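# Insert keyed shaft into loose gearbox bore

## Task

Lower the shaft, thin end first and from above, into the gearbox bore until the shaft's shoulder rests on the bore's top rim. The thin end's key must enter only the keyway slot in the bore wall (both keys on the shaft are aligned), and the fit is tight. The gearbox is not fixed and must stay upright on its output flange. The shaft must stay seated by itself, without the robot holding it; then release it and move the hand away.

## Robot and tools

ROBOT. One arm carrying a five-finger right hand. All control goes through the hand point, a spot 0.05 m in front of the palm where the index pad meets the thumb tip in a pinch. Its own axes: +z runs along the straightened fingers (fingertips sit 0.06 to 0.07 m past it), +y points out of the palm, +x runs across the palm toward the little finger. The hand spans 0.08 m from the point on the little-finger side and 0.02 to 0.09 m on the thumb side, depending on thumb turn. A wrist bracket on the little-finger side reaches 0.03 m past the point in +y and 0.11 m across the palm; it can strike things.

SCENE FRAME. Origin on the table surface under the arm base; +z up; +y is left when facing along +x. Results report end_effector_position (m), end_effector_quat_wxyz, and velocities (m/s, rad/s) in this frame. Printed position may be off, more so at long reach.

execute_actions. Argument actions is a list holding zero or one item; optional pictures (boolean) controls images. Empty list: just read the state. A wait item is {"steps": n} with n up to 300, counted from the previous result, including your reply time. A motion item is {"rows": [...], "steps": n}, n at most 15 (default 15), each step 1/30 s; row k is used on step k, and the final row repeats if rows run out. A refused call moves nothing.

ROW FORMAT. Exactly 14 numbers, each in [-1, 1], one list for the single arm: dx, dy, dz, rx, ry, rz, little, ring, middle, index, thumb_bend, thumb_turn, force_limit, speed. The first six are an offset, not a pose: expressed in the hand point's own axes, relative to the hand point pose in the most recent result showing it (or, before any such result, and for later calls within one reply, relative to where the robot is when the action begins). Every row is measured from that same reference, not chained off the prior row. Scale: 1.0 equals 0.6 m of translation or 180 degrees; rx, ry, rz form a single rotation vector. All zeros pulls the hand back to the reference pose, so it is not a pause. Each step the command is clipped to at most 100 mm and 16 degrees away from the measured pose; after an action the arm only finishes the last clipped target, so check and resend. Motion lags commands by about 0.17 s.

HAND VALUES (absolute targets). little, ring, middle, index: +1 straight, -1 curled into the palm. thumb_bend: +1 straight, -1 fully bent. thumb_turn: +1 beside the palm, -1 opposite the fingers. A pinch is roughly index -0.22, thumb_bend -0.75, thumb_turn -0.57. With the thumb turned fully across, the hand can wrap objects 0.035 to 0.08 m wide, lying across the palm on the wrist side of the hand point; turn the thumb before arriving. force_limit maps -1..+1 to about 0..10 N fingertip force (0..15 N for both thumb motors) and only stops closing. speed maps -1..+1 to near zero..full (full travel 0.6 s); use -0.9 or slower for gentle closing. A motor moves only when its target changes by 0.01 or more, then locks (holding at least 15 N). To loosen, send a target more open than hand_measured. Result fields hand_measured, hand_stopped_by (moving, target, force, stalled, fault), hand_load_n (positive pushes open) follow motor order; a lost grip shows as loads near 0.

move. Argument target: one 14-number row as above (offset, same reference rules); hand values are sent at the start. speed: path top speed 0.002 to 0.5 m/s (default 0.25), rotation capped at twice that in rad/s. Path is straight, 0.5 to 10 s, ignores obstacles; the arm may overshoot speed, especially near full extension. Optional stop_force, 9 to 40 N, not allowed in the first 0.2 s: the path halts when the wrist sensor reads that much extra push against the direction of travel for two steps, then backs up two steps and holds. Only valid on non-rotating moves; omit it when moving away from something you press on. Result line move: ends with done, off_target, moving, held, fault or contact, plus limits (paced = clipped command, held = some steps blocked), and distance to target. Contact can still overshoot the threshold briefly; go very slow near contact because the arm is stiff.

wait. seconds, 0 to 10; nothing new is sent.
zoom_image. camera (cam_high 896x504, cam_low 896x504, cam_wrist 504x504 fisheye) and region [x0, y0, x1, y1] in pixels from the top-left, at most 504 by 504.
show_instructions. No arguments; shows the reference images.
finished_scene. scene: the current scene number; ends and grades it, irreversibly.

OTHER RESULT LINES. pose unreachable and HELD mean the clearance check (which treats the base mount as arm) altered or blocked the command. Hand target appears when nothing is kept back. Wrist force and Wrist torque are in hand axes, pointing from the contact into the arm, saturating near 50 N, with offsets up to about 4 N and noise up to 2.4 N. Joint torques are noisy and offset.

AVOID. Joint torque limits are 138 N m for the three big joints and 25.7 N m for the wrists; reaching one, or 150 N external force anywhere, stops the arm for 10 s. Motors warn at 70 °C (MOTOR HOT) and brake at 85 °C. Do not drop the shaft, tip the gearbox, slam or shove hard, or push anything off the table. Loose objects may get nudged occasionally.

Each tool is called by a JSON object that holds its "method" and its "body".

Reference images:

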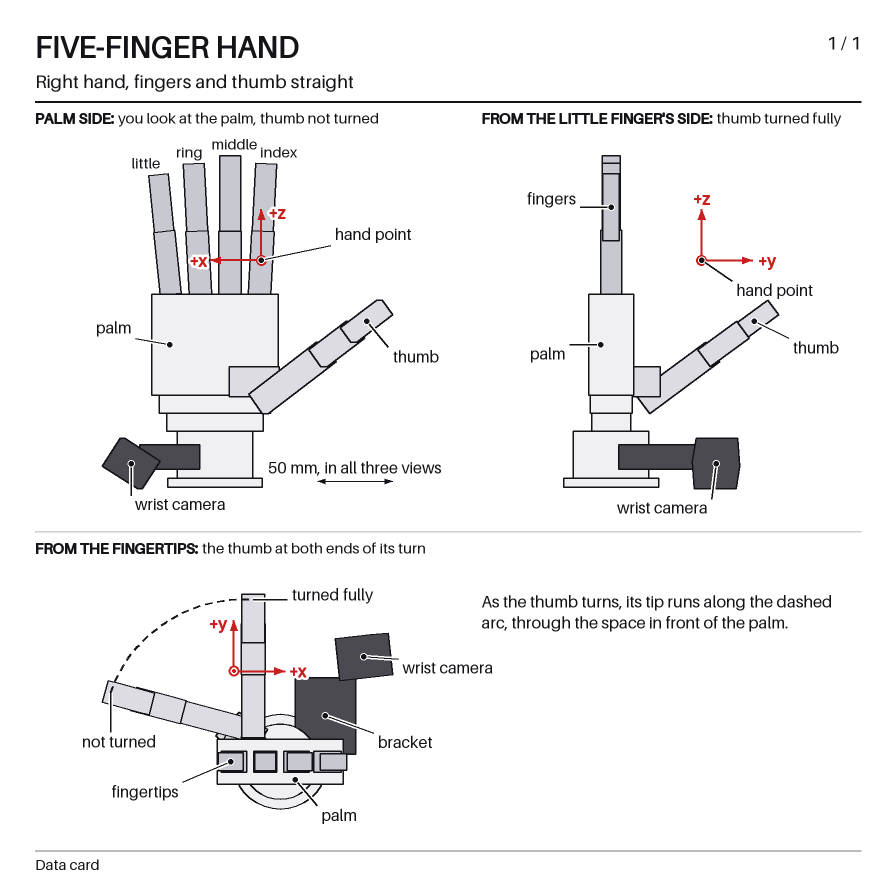

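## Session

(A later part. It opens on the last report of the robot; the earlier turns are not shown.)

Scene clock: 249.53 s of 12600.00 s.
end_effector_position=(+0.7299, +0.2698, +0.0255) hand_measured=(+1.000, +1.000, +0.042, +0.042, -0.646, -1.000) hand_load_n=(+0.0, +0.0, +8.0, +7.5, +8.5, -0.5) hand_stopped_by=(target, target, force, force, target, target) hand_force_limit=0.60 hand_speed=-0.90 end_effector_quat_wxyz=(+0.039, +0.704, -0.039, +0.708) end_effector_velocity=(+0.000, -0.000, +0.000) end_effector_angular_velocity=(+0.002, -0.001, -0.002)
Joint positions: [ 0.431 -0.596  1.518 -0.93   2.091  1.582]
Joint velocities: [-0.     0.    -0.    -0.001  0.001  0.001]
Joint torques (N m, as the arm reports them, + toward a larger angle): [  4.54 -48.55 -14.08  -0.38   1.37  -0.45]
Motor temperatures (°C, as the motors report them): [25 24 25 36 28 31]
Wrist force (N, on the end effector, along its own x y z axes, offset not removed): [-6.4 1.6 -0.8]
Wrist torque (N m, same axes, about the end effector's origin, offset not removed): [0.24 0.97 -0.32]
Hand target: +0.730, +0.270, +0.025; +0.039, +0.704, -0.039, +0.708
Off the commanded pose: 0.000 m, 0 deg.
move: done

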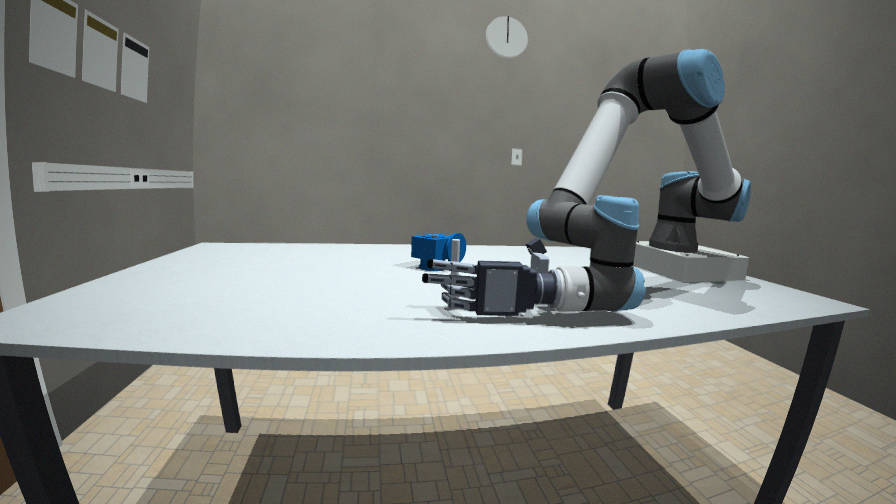

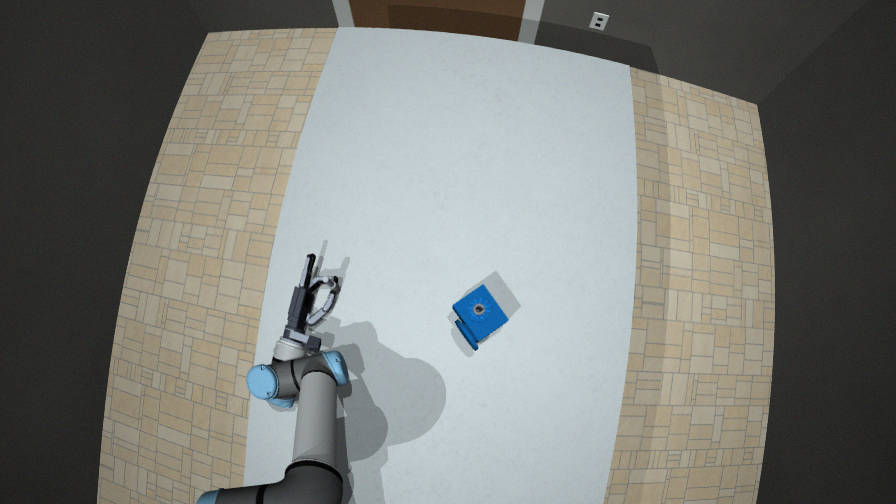

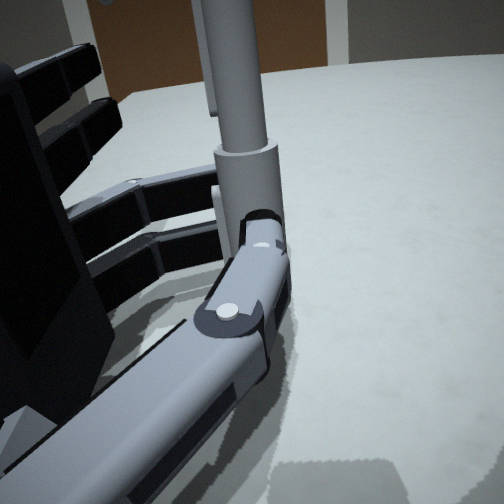

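{"method": "move", "body": {"target": [0.34,0.2,0,0.11,0,0,1,1,-0.2,-0.2,-0.65,-1,0.6,-0.9], "speed": 0.15}}

{"method": "move", "body": {"target": [0,0.15,0,0,0,0.995,1,1,-0.2,-0.2,-0.65,-1,0.6,-0.9], "speed": 0.35}}

Scene clock: 260.50 s of 12600.00 s.
end_effector_position=(+0.7160, +0.1511, +0.2298) hand_measured=(+1.000, +1.000, +0.042, +0.042, -0.646, -1.000) hand_load_n=(+0.0, +0.0, +8.0, +7.5, +8.5, -0.5) hand_stopped_by=(target, target, force, force, target, target) hand_force_limit=0.60 hand_speed=-0.90 end_effector_quat_wxyz=(-0.082, +0.700, +0.084, +0.704) end_effector_velocity=(+0.000, -0.002, +0.003) end_effector_angular_velocity=(-0.001, -0.000, +0.006)
Joint positions: [ 0.054 -1.16   1.892 -0.744  1.37   1.584]
Joint velocities: [-0.008 -0.006  0.001  0.005 -0.014 -0.001]
Joint torques (N m, as the arm reports them, + toward a larger angle): [ -7.71 -45.75 -11.03  -0.34  -2.86   1.16]
Motor temperatures (°C, as the motors report them): [25 24 25 36 28 31]
Wrist force (N, on the end effector, along its own x y z axes, offset not removed): [-3.8 1.8 -1.6]
Wrist torque (N m, same axes, about the end effector's origin, offset not removed): [0.31 0.37 0.11]
Hand target: +0.716, +0.151, +0.230; -0.082, +0.700, +0.084, +0.704
Off the commanded pose: 0.001 m, 0 deg.
After step 90, 5.77 s passed at rest.
move: done

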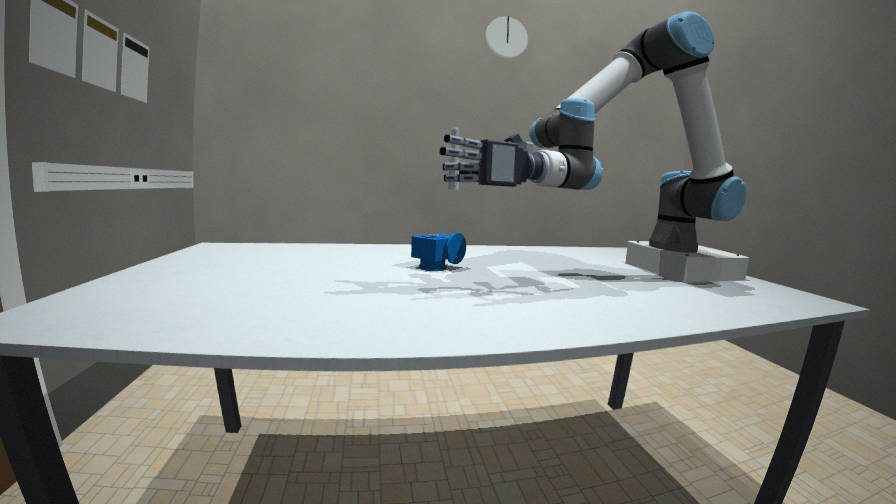

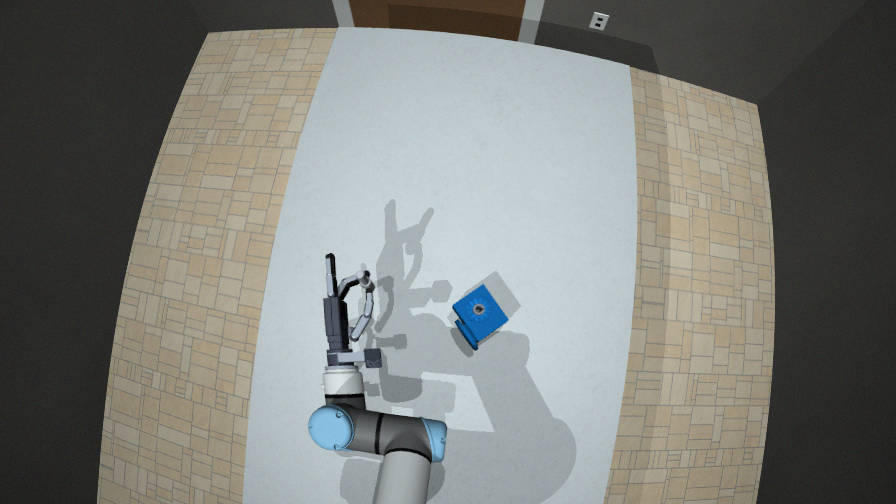

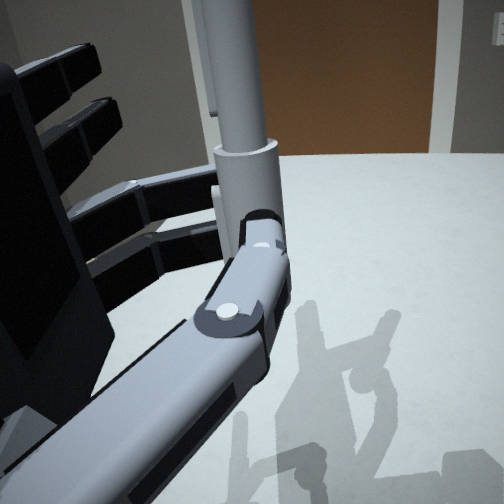

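Scene clock: 265.63 s of 12600.00 s.
end_effector_position=(+0.7368, +0.0632, +0.2300) hand_measured=(+1.000, +1.000, +0.042, +0.042, -0.644, -1.000) hand_load_n=(+0.0, +0.0, +8.5, +7.0, +8.5, -1.5) hand_stopped_by=(target, target, force, force, target, target) hand_force_limit=0.60 hand_speed=-0.90 end_effector_quat_wxyz=(+0.705, -0.090, +0.700, +0.075) end_effector_velocity=(+0.000, -0.001, +0.001) end_effector_angular_velocity=(+0.014, -0.002, -0.001)
Joint positions: [-0.354 -0.999  1.84  -0.854  0.962  4.711]
Joint velocities: [-0.     0.002  0.002 -0.01   0.     0.017]
Joint torques (N m, as the arm reports them, + toward a larger angle): [  5.16 -34.97  -9.07  -3.78   1.94   1.76]
Motor temperatures (°C, as the motors report them): [25 24 25 36 28 31]
Wrist force (N, on the end effector, along its own x y z axes, offset not removed): [-0.5 -0.2 1.6]
Wrist torque (N m, same axes, about the end effector's origin, offset not removed): [-0.20 0.51 -0.25]
Hand target: +0.737, +0.063, +0.230; +0.705, -0.090, +0.700, +0.076
Off the commanded pose: 0.000 m, 0 deg.
move: done

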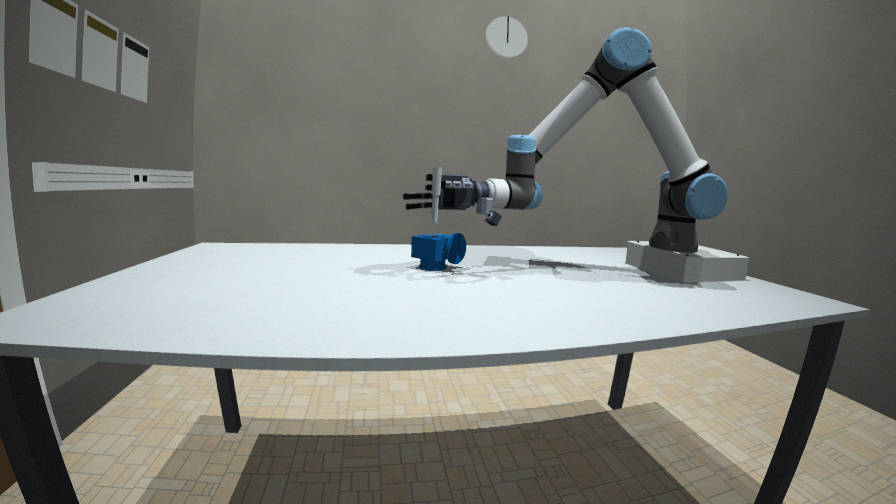

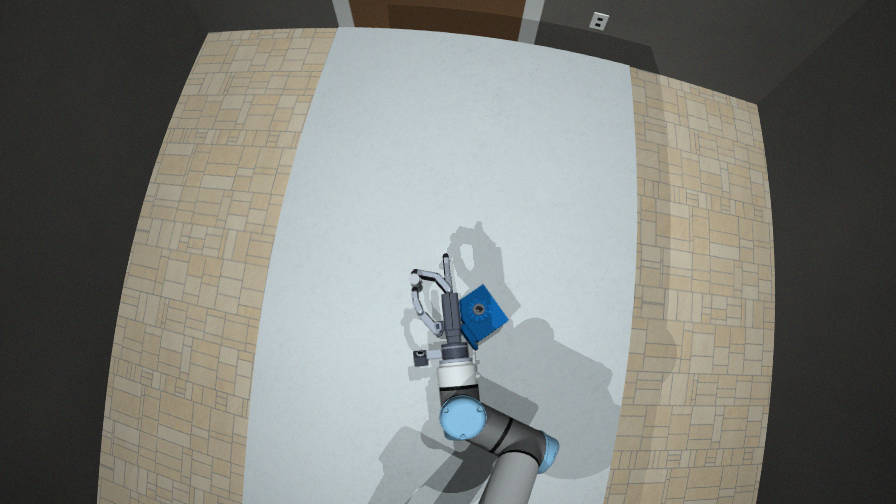

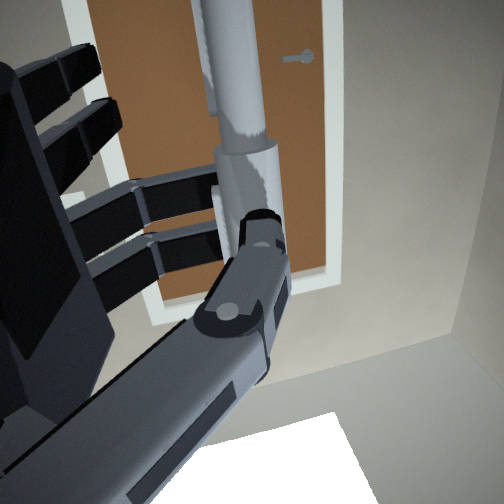

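{"method": "zoom_image", "body": {"camera": "cam_low", "region": [395, 255, 445, 305]}}

{"method": "zoom_image", "body": {"camera": "cam_low", "region": [455, 285, 505, 335]}}

{"method": "zoom_image", "body": {"camera": "cam_high", "region": [385, 160, 505, 280]}}

Region (395, 255, 445, 305) of cam_low's 896x504 image, scaled by 10.080, with more detail than that image has.

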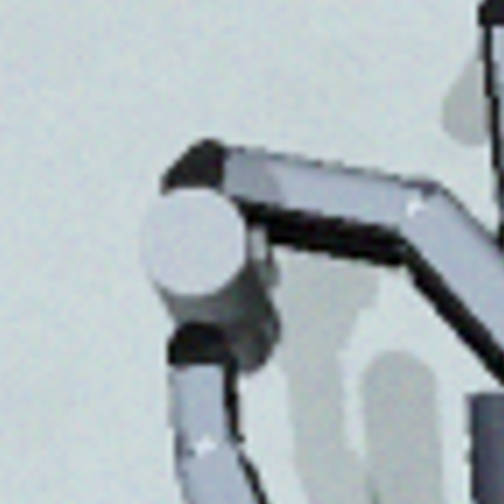

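Region (455, 285, 505, 335) of cam_low's 896x504 image, scaled by 10.080, with more detail than that image has.

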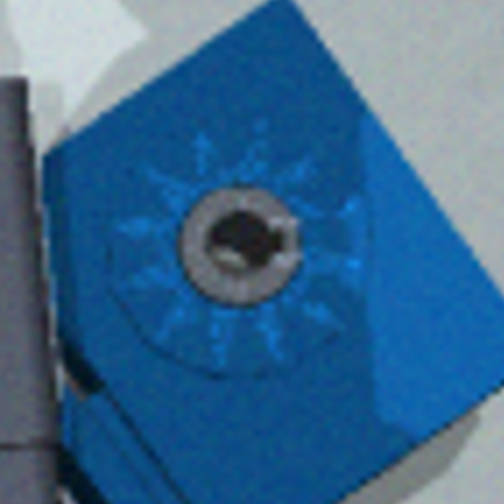

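Region (385, 160, 505, 280) of cam_high's 896x504 image, scaled by 4.200, with more detail than that image has.

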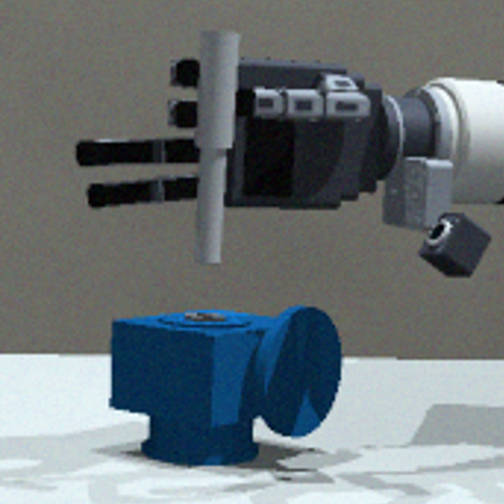

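{"method": "move", "body": {"target": [0.035,-0.222,-0.075,-0.017,0.003,0.0068,1,1,-0.2,-0.2,-0.65,-1,0.6,-0.9], "speed": 0.15}}

{"method": "zoom_image", "body": {"camera": "cam_low", "region": [450, 270, 510, 330]}}

{"method": "zoom_image", "body": {"camera": "cam_high", "region": [395, 165, 485, 255]}}

Scene clock: 296.63 s of 12600.00 s.
end_effector_position=(+0.7241, -0.0771, +0.2117) hand_measured=(+1.000, +1.000, +0.042, +0.042, -0.644, -1.000) hand_load_n=(+0.0, +0.0, +8.5, +7.0, +8.0, -1.5) hand_stopped_by=(target, target, force, force, target, target) hand_force_limit=0.60 hand_speed=-0.90 end_effector_quat_wxyz=(+0.698, -0.102, +0.702, +0.100) end_effector_velocity=(-0.000, -0.003, -0.000) end_effector_angular_velocity=(-0.000, +0.000, +0.001)
Joint positions: [-0.621 -0.91   1.741 -0.832  0.642  4.725]
Joint velocities: [-0.005  0.003 -0.005  0.003 -0.007 -0.001]
Joint torques (N m, as the arm reports them, + toward a larger angle): [ -8.67 -38.03 -23.47   0.97  -2.76  -1.2 ]
Motor temperatures (°C, as the motors report them): [25 24 25 36 28 31]
Wrist force (N, on the end effector, along its own x y z axes, offset not removed): [2.9 0.4 2.3]
Wrist torque (N m, same axes, about the end effector's origin, offset not removed): [-0.22 0.01 0.14]
Hand target: +0.724, -0.077, +0.212; +0.698, -0.102, +0.702, +0.100
Off the commanded pose: 0.000 m, 0 deg.
After step 90, 26.43 s passed at rest.
move: done

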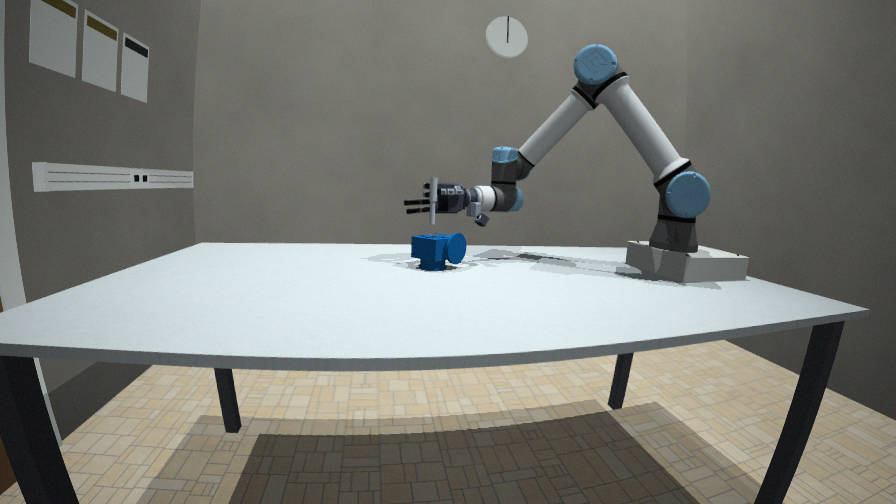

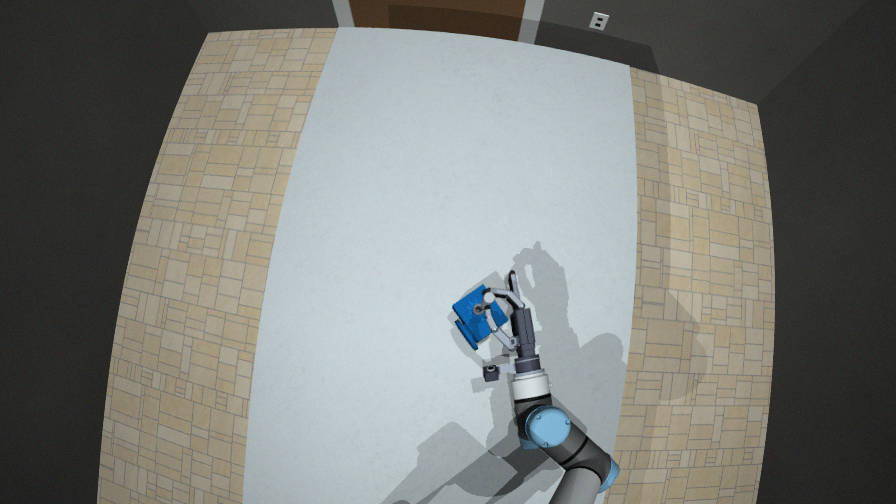

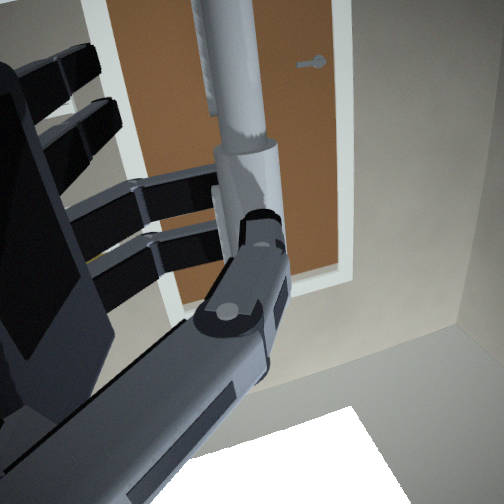

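Region (450, 270, 510, 330) of cam_low's 896x504 image, scaled by 8.400, with more detail than that image has.

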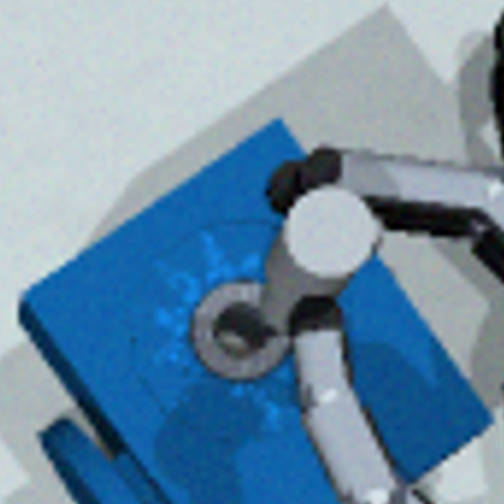

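Region (395, 165, 485, 255) of cam_high's 896x504 image, scaled by 5.600, with more detail than that image has.

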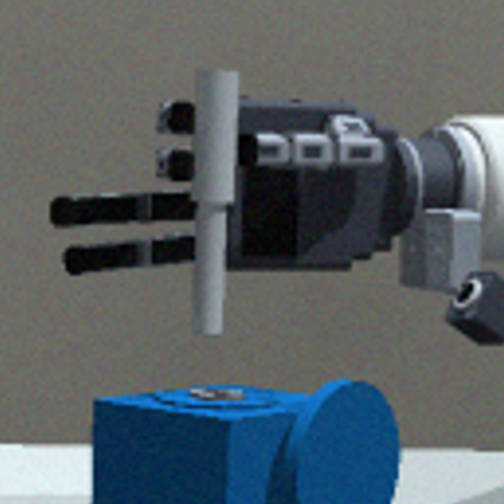

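{"method": "move", "body": {"target": [0.035,0.0147,-0.0028,0,0,0,1,1,-0.2,-0.2,-0.65,-1,0.6,-0.9], "speed": 0.05}}

{"method": "zoom_image", "body": {"camera": "cam_low", "region": [460, 285, 500, 325]}}

{"method": "zoom_image", "body": {"camera": "cam_high", "region": [405, 182, 465, 242]}}

Scene clock: 306.13 s of 12600.00 s.
end_effector_position=(+0.7199, -0.0693, +0.1911) hand_measured=(+1.000, +1.000, +0.042, +0.042, -0.644, -1.000) hand_load_n=(+0.0, +0.0, +8.5, +7.0, +8.0, -1.5) hand_stopped_by=(target, target, force, force, target, target) hand_force_limit=0.60 hand_speed=-0.90 end_effector_quat_wxyz=(+0.698, -0.102, +0.702, +0.100) end_effector_velocity=(-0.001, +0.001, -0.003) end_effector_angular_velocity=(+0.002, +0.001, -0.001)
Joint positions: [-0.613 -0.884  1.768 -0.885  0.649  4.725]
Joint velocities: [ 0.001  0.004  0.004 -0.007  0.002  0.001]
Joint torques (N m, as the arm reports them, + toward a larger angle): [  5.24 -38.28  -6.53  -3.24   2.14   1.76]
Motor temperatures (°C, as the motors report them): [25 24 25 36 28 31]
Wrist force (N, on the end effector, along its own x y z axes, offset not removed): [0.7 1.6 -0.3]
Wrist torque (N m, same axes, about the end effector's origin, offset not removed): [0.28 0.27 -0.05]
Hand target: +0.720, -0.069, +0.191; +0.698, -0.102, +0.702, +0.100
Off the commanded pose: 0.000 m, 0 deg.
After step 90, 5.60 s passed at rest.
move: done

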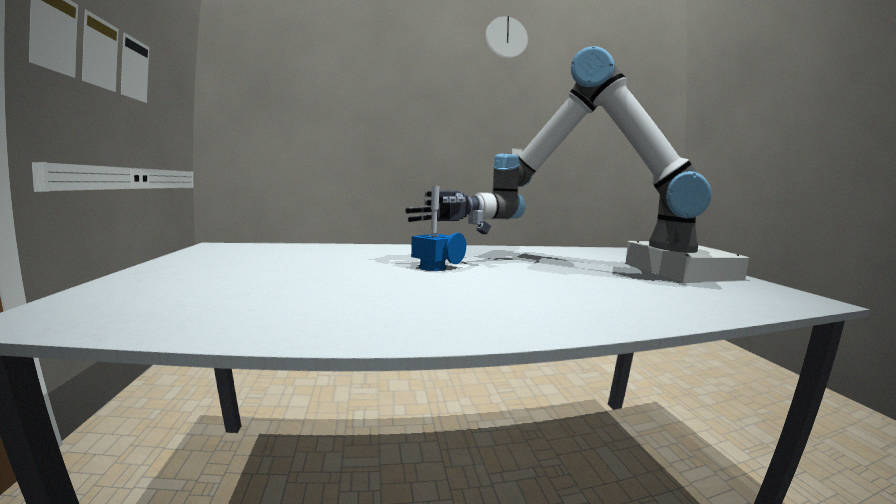

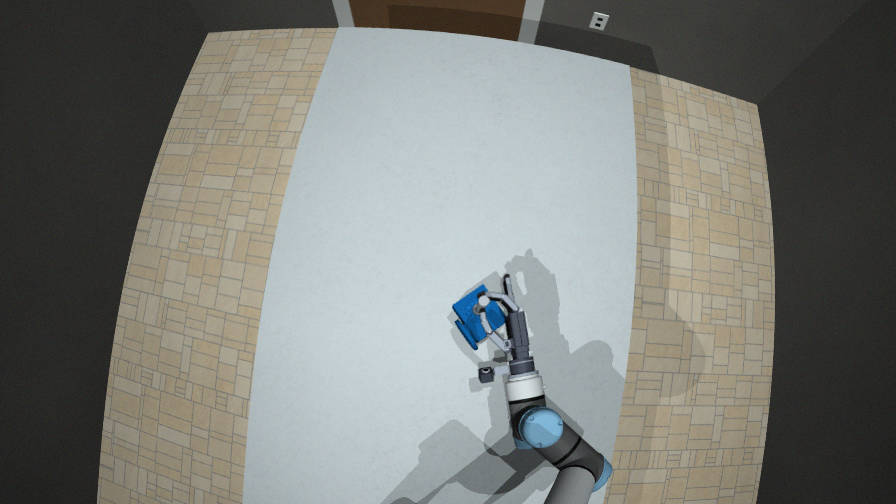

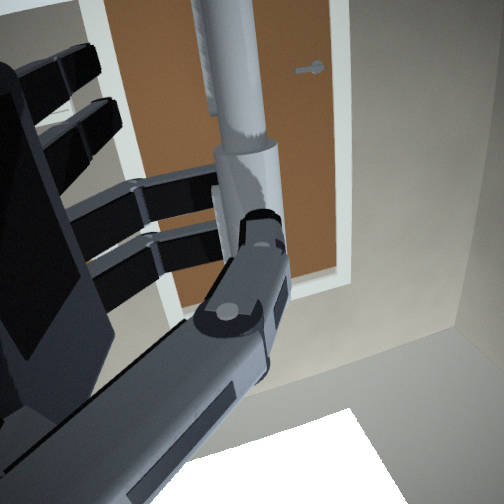

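Region (460, 285, 500, 325) of cam_low's 896x504 image, scaled by 12.600, with more detail than that image has.

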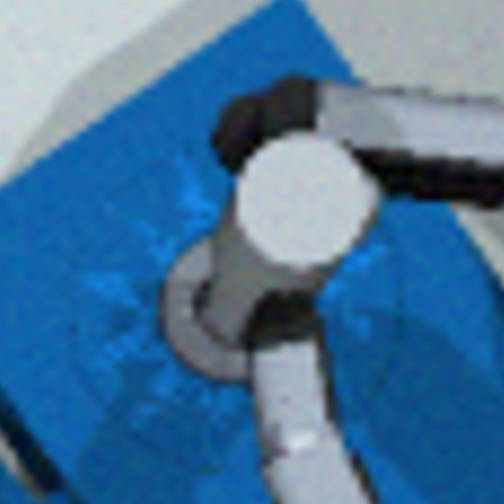

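Region (405, 182, 465, 242) of cam_high's 896x504 image, scaled by 8.400, with more detail than that image has.

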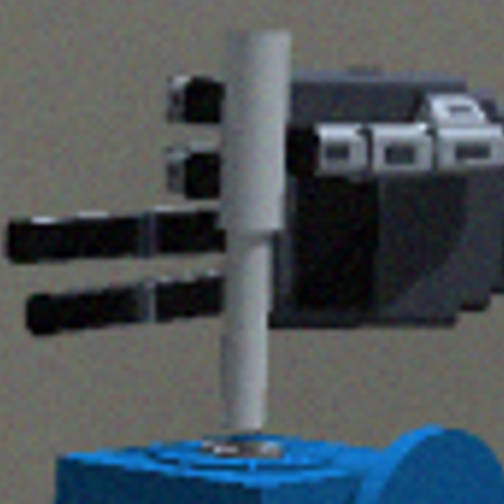

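{"method": "move", "body": {"target": [0.005,0.0018,0.0011,0,0,0,1,1,-0.2,-0.2,-0.65,-1,0.6,-0.9], "speed": 0.01}}

{"method": "zoom_image", "body": {"camera": "cam_low", "region": [465, 290, 495, 320]}}

{"method": "zoom_image", "body": {"camera": "cam_high", "region": [419, 212, 449, 242]}}

Scene clock: 315.33 s of 12600.00 s.
end_effector_position=(+0.7201, -0.0682, +0.1882) hand_measured=(+1.000, +1.000, +0.042, +0.042, -0.644, -1.000) hand_load_n=(+0.0, +0.0, +8.5, +7.0, +8.0, -1.5) hand_stopped_by=(target, target, force, force, target, target) hand_force_limit=0.60 hand_speed=-0.90 end_effector_quat_wxyz=(+0.698, -0.102, +0.702, +0.100) end_effector_velocity=(+0.000, +0.000, -0.002) end_effector_angular_velocity=(-0.003, -0.001, -0.001)
Joint positions: [-0.611 -0.879  1.769 -0.891  0.652  4.725]
Joint velocities: [ 0.001  0.003 -0.    -0.003  0.002 -0.002]
Joint torques (N m, as the arm reports them, + toward a larger angle): [  5.05 -38.42  -7.35  -3.32   2.06  -1.36]
Motor temperatures (°C, as the motors report them): [25 24 25 36 28 31]
Wrist force (N, on the end effector, along its own x y z axes, offset not removed): [-0.5 0.3 -0.4]
Wrist torque (N m, same axes, about the end effector's origin, offset not removed): [0.00 0.54 -0.18]
Hand target: +0.720, -0.068, +0.188; +0.698, -0.102, +0.702, +0.100
Off the commanded pose: 0.000 m, 0 deg.
After step 90, 5.50 s passed at rest.
move: done

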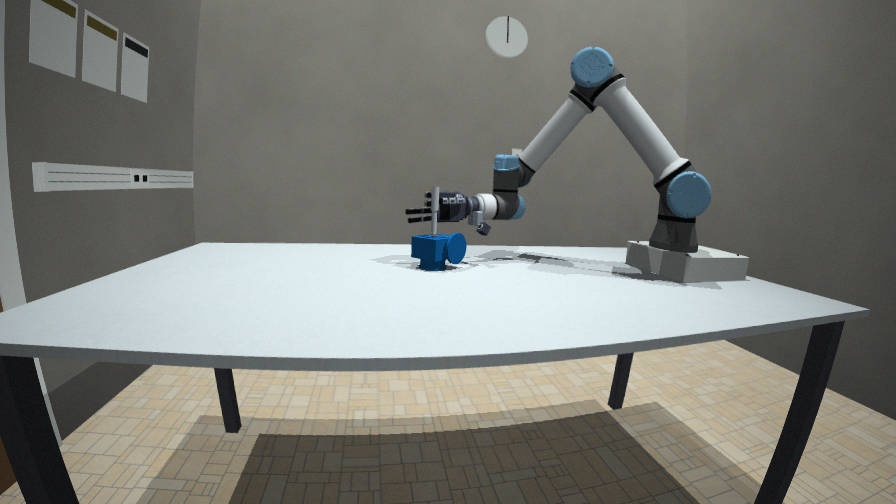

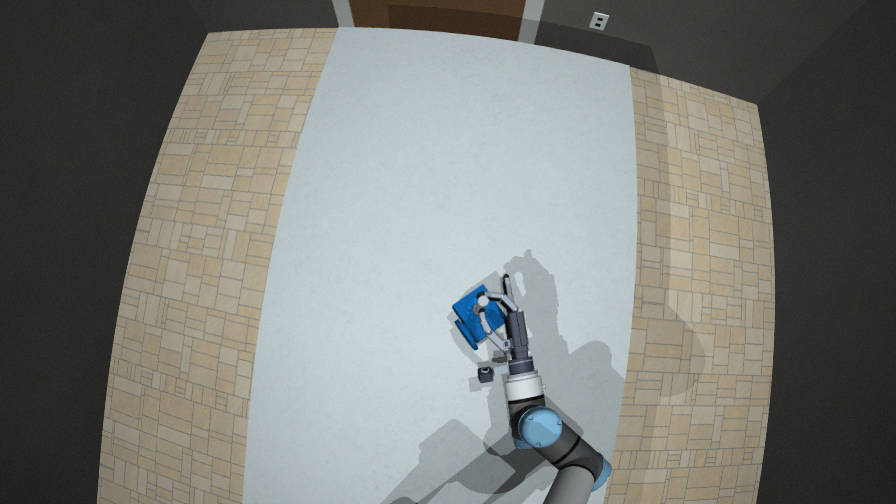

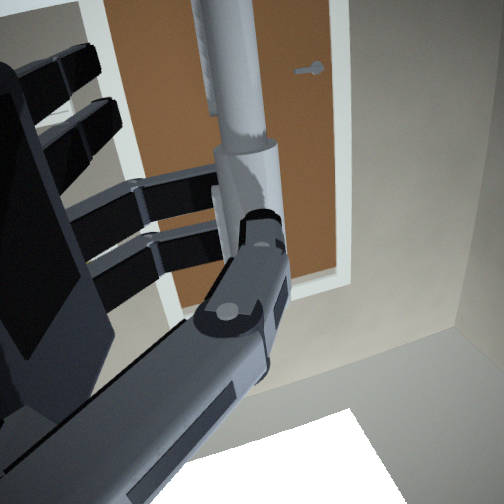

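Region (465, 290, 495, 320) of cam_low's 896x504 image, scaled by 16.800, with more detail than that image has.

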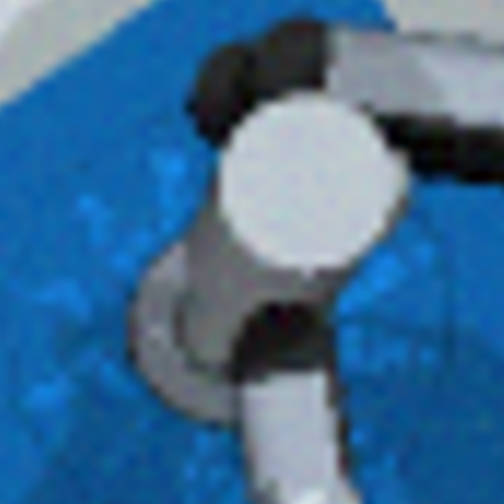

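Region (419, 212, 449, 242) of cam_high's 896x504 image, scaled by 16.800, with more detail than that image has.

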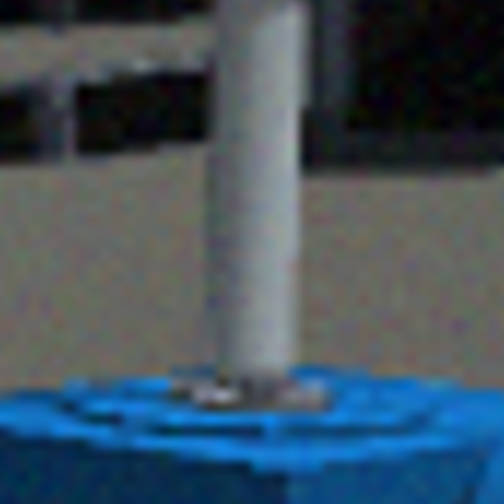

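{"method": "move", "body": {"target": [0.02,0,0.0008,0,0,0,1,1,-0.2,-0.2,-0.65,-1,0.6,-0.9], "speed": 0.004, "stop_force": 9}}

{"method": "zoom_image", "body": {"camera": "cam_high", "region": [405, 182, 465, 242]}}

Scene clock: 323.07 s of 12600.00 s.
end_effector_position=(+0.7205, -0.0681, +0.1787) hand_measured=(+1.000, +1.000, +0.042, +0.042, -0.644, -1.000) hand_load_n=(+0.0, +0.0, +6.0, +7.0, +12.0, +1.5) hand_stopped_by=(target, target, force, force, target, target) hand_force_limit=0.60 hand_speed=-0.90 end_effector_quat_wxyz=(+0.698, -0.102, +0.702, +0.100) end_effector_velocity=(-0.000, -0.001, +0.000) end_effector_angular_velocity=(+0.002, +0.004, -0.001)
Joint positions: [-0.61  -0.86   1.769 -0.909  0.652  4.725]
Joint velocities: [-0.001 -0.002 -0.     0.006  0.    -0.   ]
Joint torques (N m, as the arm reports them, + toward a larger angle): [  3.57 -48.75  -6.64   1.93   1.97  -0.18]
Motor temperatures (°C, as the motors report them): [25 24 25 36 28 31]
Wrist force (N, on the end effector, along its own x y z axes, offset not removed): [-8.6 2.6 0.1]
Wrist torque (N m, same axes, about the end effector's origin, offset not removed): [0.27 0.43 -0.12]
Hand target: +0.720, -0.068, +0.179; +0.698, -0.102, +0.702, +0.100
Off the commanded pose: 0.002 m, 0 deg.
After step 90, 2.00 s passed at rest.
move: contact

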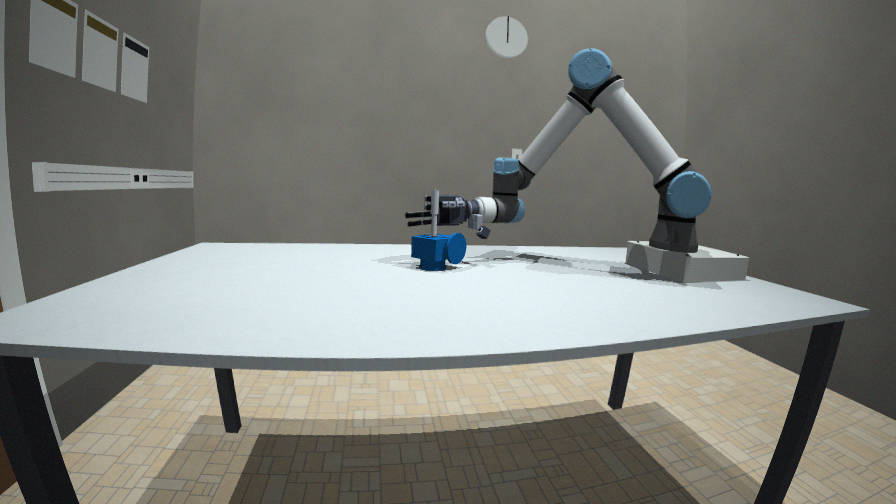

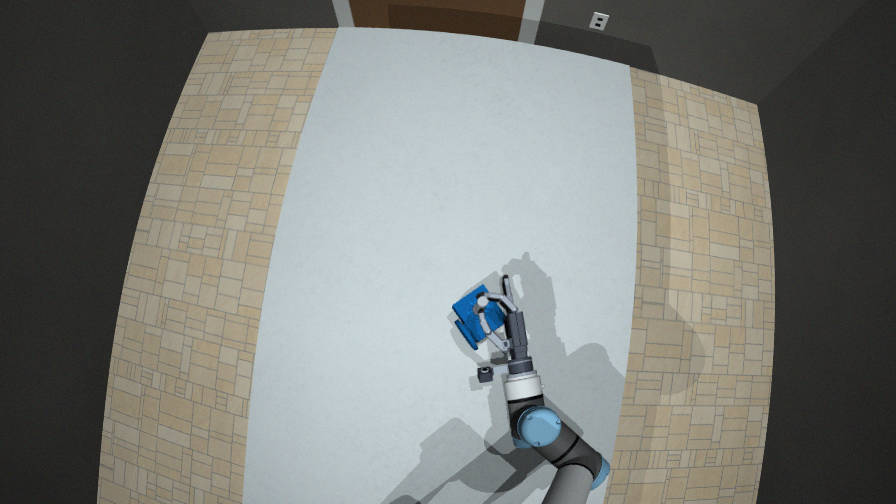

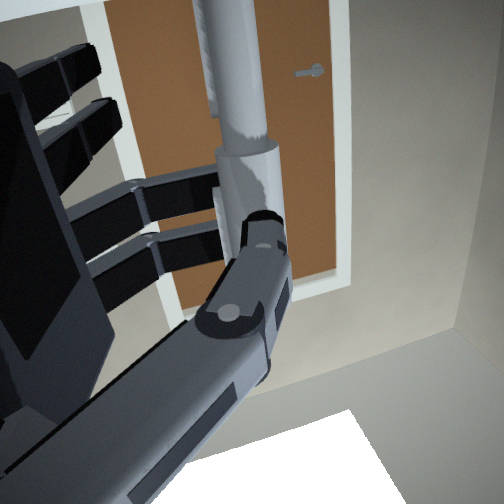

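Region (405, 182, 465, 242) of cam_high's 896x504 image, scaled by 8.400, with more detail than that image has.

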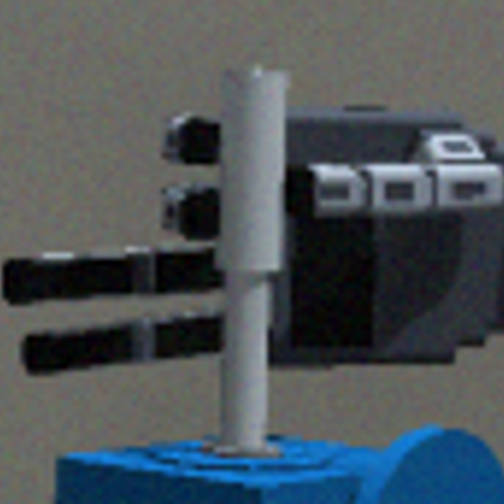

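{"method": "zoom_image", "body": {"camera": "cam_low", "region": [470, 290, 496, 316]}}

Region (470, 290, 496, 316) of cam_low's 896x504 image, scaled by 19.385, with more detail than that image has.

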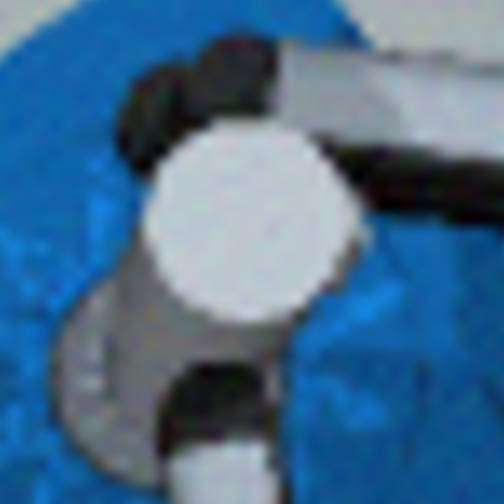

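{"method": "move", "body": {"target": [-0.001,0.0012,-0.0003,0.022,0,0,1,1,-0.2,-0.2,-0.65,-1,0.6,-0.9], "speed": 0.02}}

{"method": "move", "body": {"target": [0.01,0,0,0,0,0,1,1,-0.2,-0.2,-0.65,-1,0.6,-0.9], "speed": 0.003, "stop_force": 9}}

Scene clock: 336.53 s of 12600.00 s.
end_effector_position=(+0.7201, -0.0674, +0.1793) hand_measured=(+1.000, +1.000, +0.042, +0.042, -0.644, -1.000) hand_load_n=(+0.0, +0.0, +7.5, +7.5, +8.5, +0.5) hand_stopped_by=(target, target, force, force, target, target) hand_force_limit=0.60 hand_speed=-0.90 end_effector_quat_wxyz=(+0.701, -0.079, +0.705, +0.077) end_effector_velocity=(+0.000, +0.001, +0.000) end_effector_angular_velocity=(+0.002, +0.001, -0.012)
Joint positions: [-0.595 -0.883  1.813 -0.93   0.736  4.724]
Joint velocities: [ 0.004 -0.004  0.007 -0.002  0.016  0.001]
Joint torques (N m, as the arm reports them, + toward a larger angle): [  5.38 -53.33  -7.57  -3.73   2.25  -1.41]
Motor temperatures (°C, as the motors report them): [25 24 25 36 28 31]
Wrist force (N, on the end effector, along its own x y z axes, offset not removed): [-1.9 1.6 -0.8]
Wrist torque (N m, same axes, about the end effector's origin, offset not removed): [0.15 0.75 -0.23]
Hand target: +0.720, -0.067, +0.179; +0.701, -0.078, +0.705, +0.076
Off the commanded pose: 0.000 m, 0 deg.
After step 90, 8.50 s passed at rest.
move: done

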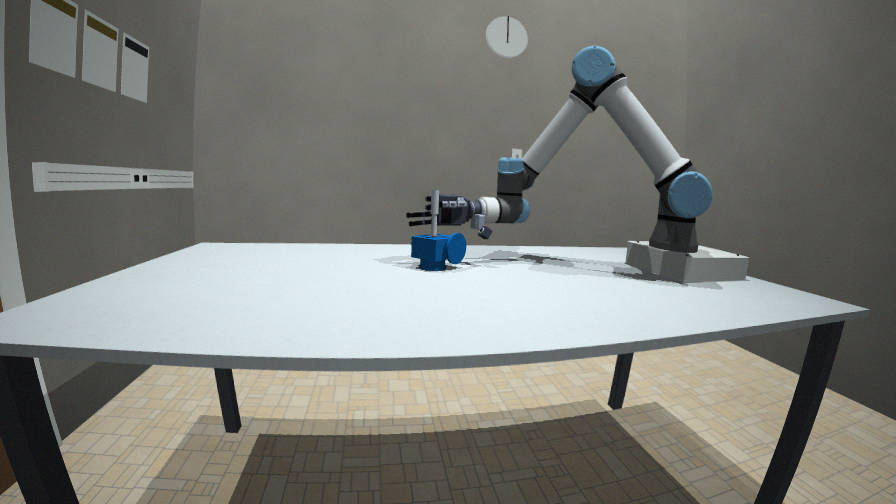

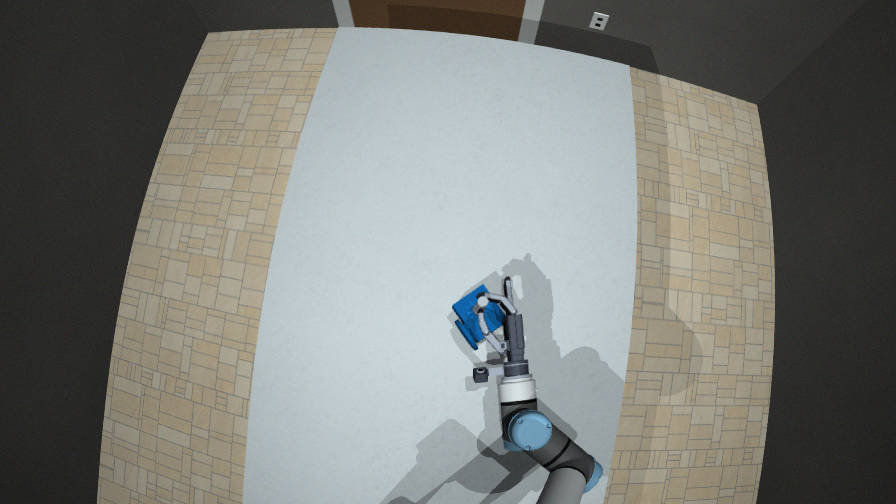

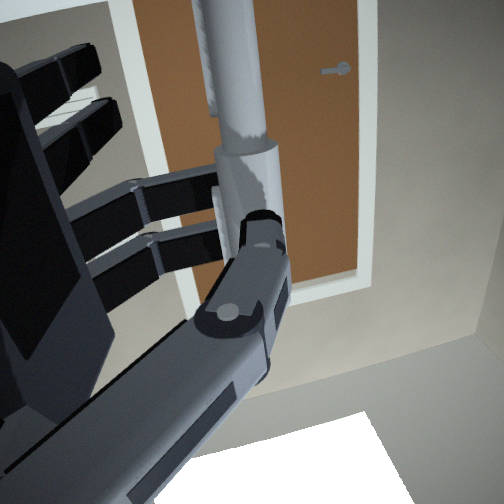

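Scene clock: 338.77 s of 12600.00 s.
end_effector_position=(+0.7200, -0.0675, +0.1734) hand_measured=(+1.000, +1.000, +0.042, +0.042, -0.644, -1.000) hand_load_n=(+0.0, +0.0, +6.5, +6.5, +11.5, +0.5) hand_stopped_by=(target, target, force, force, target, target) hand_force_limit=0.60 hand_speed=-0.90 end_effector_quat_wxyz=(+0.701, -0.079, +0.705, +0.077) end_effector_velocity=(+0.000, +0.000, -0.001) end_effector_angular_velocity=(-0.002, -0.002, +0.001)
Joint positions: [-0.595 -0.871  1.814 -0.942  0.736  4.724]
Joint velocities: [ 0.001  0.002  0.    -0.004  0.    -0.001]
Joint torques (N m, as the arm reports them, + toward a larger angle): [  4.94 -36.33  -5.53  -2.96   1.3   -1.45]
Motor temperatures (°C, as the motors report them): [25 24 25 36 28 31]
Wrist force (N, on the end effector, along its own x y z axes, offset not removed): [-4.5 2.3 -0.7]
Wrist torque (N m, same axes, about the end effector's origin, offset not removed): [0.26 0.60 -0.34]
Hand target: +0.720, -0.067, +0.173; +0.701, -0.079, +0.705, +0.077
Off the commanded pose: 0.000 m, 0 deg.
move: done

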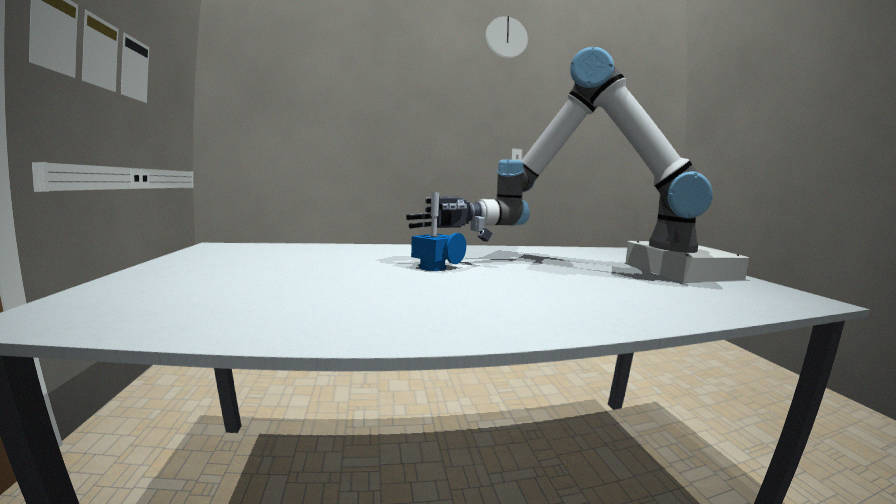

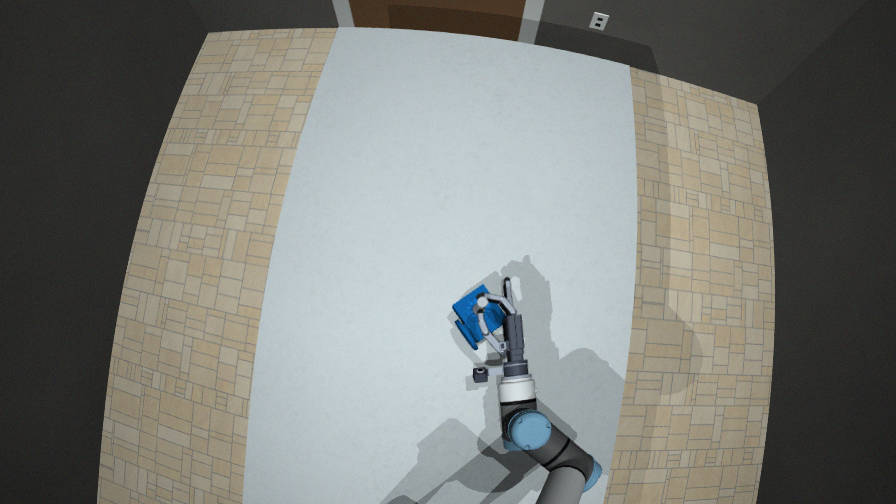

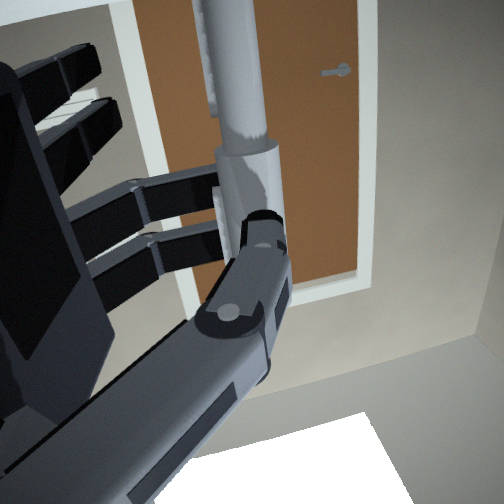

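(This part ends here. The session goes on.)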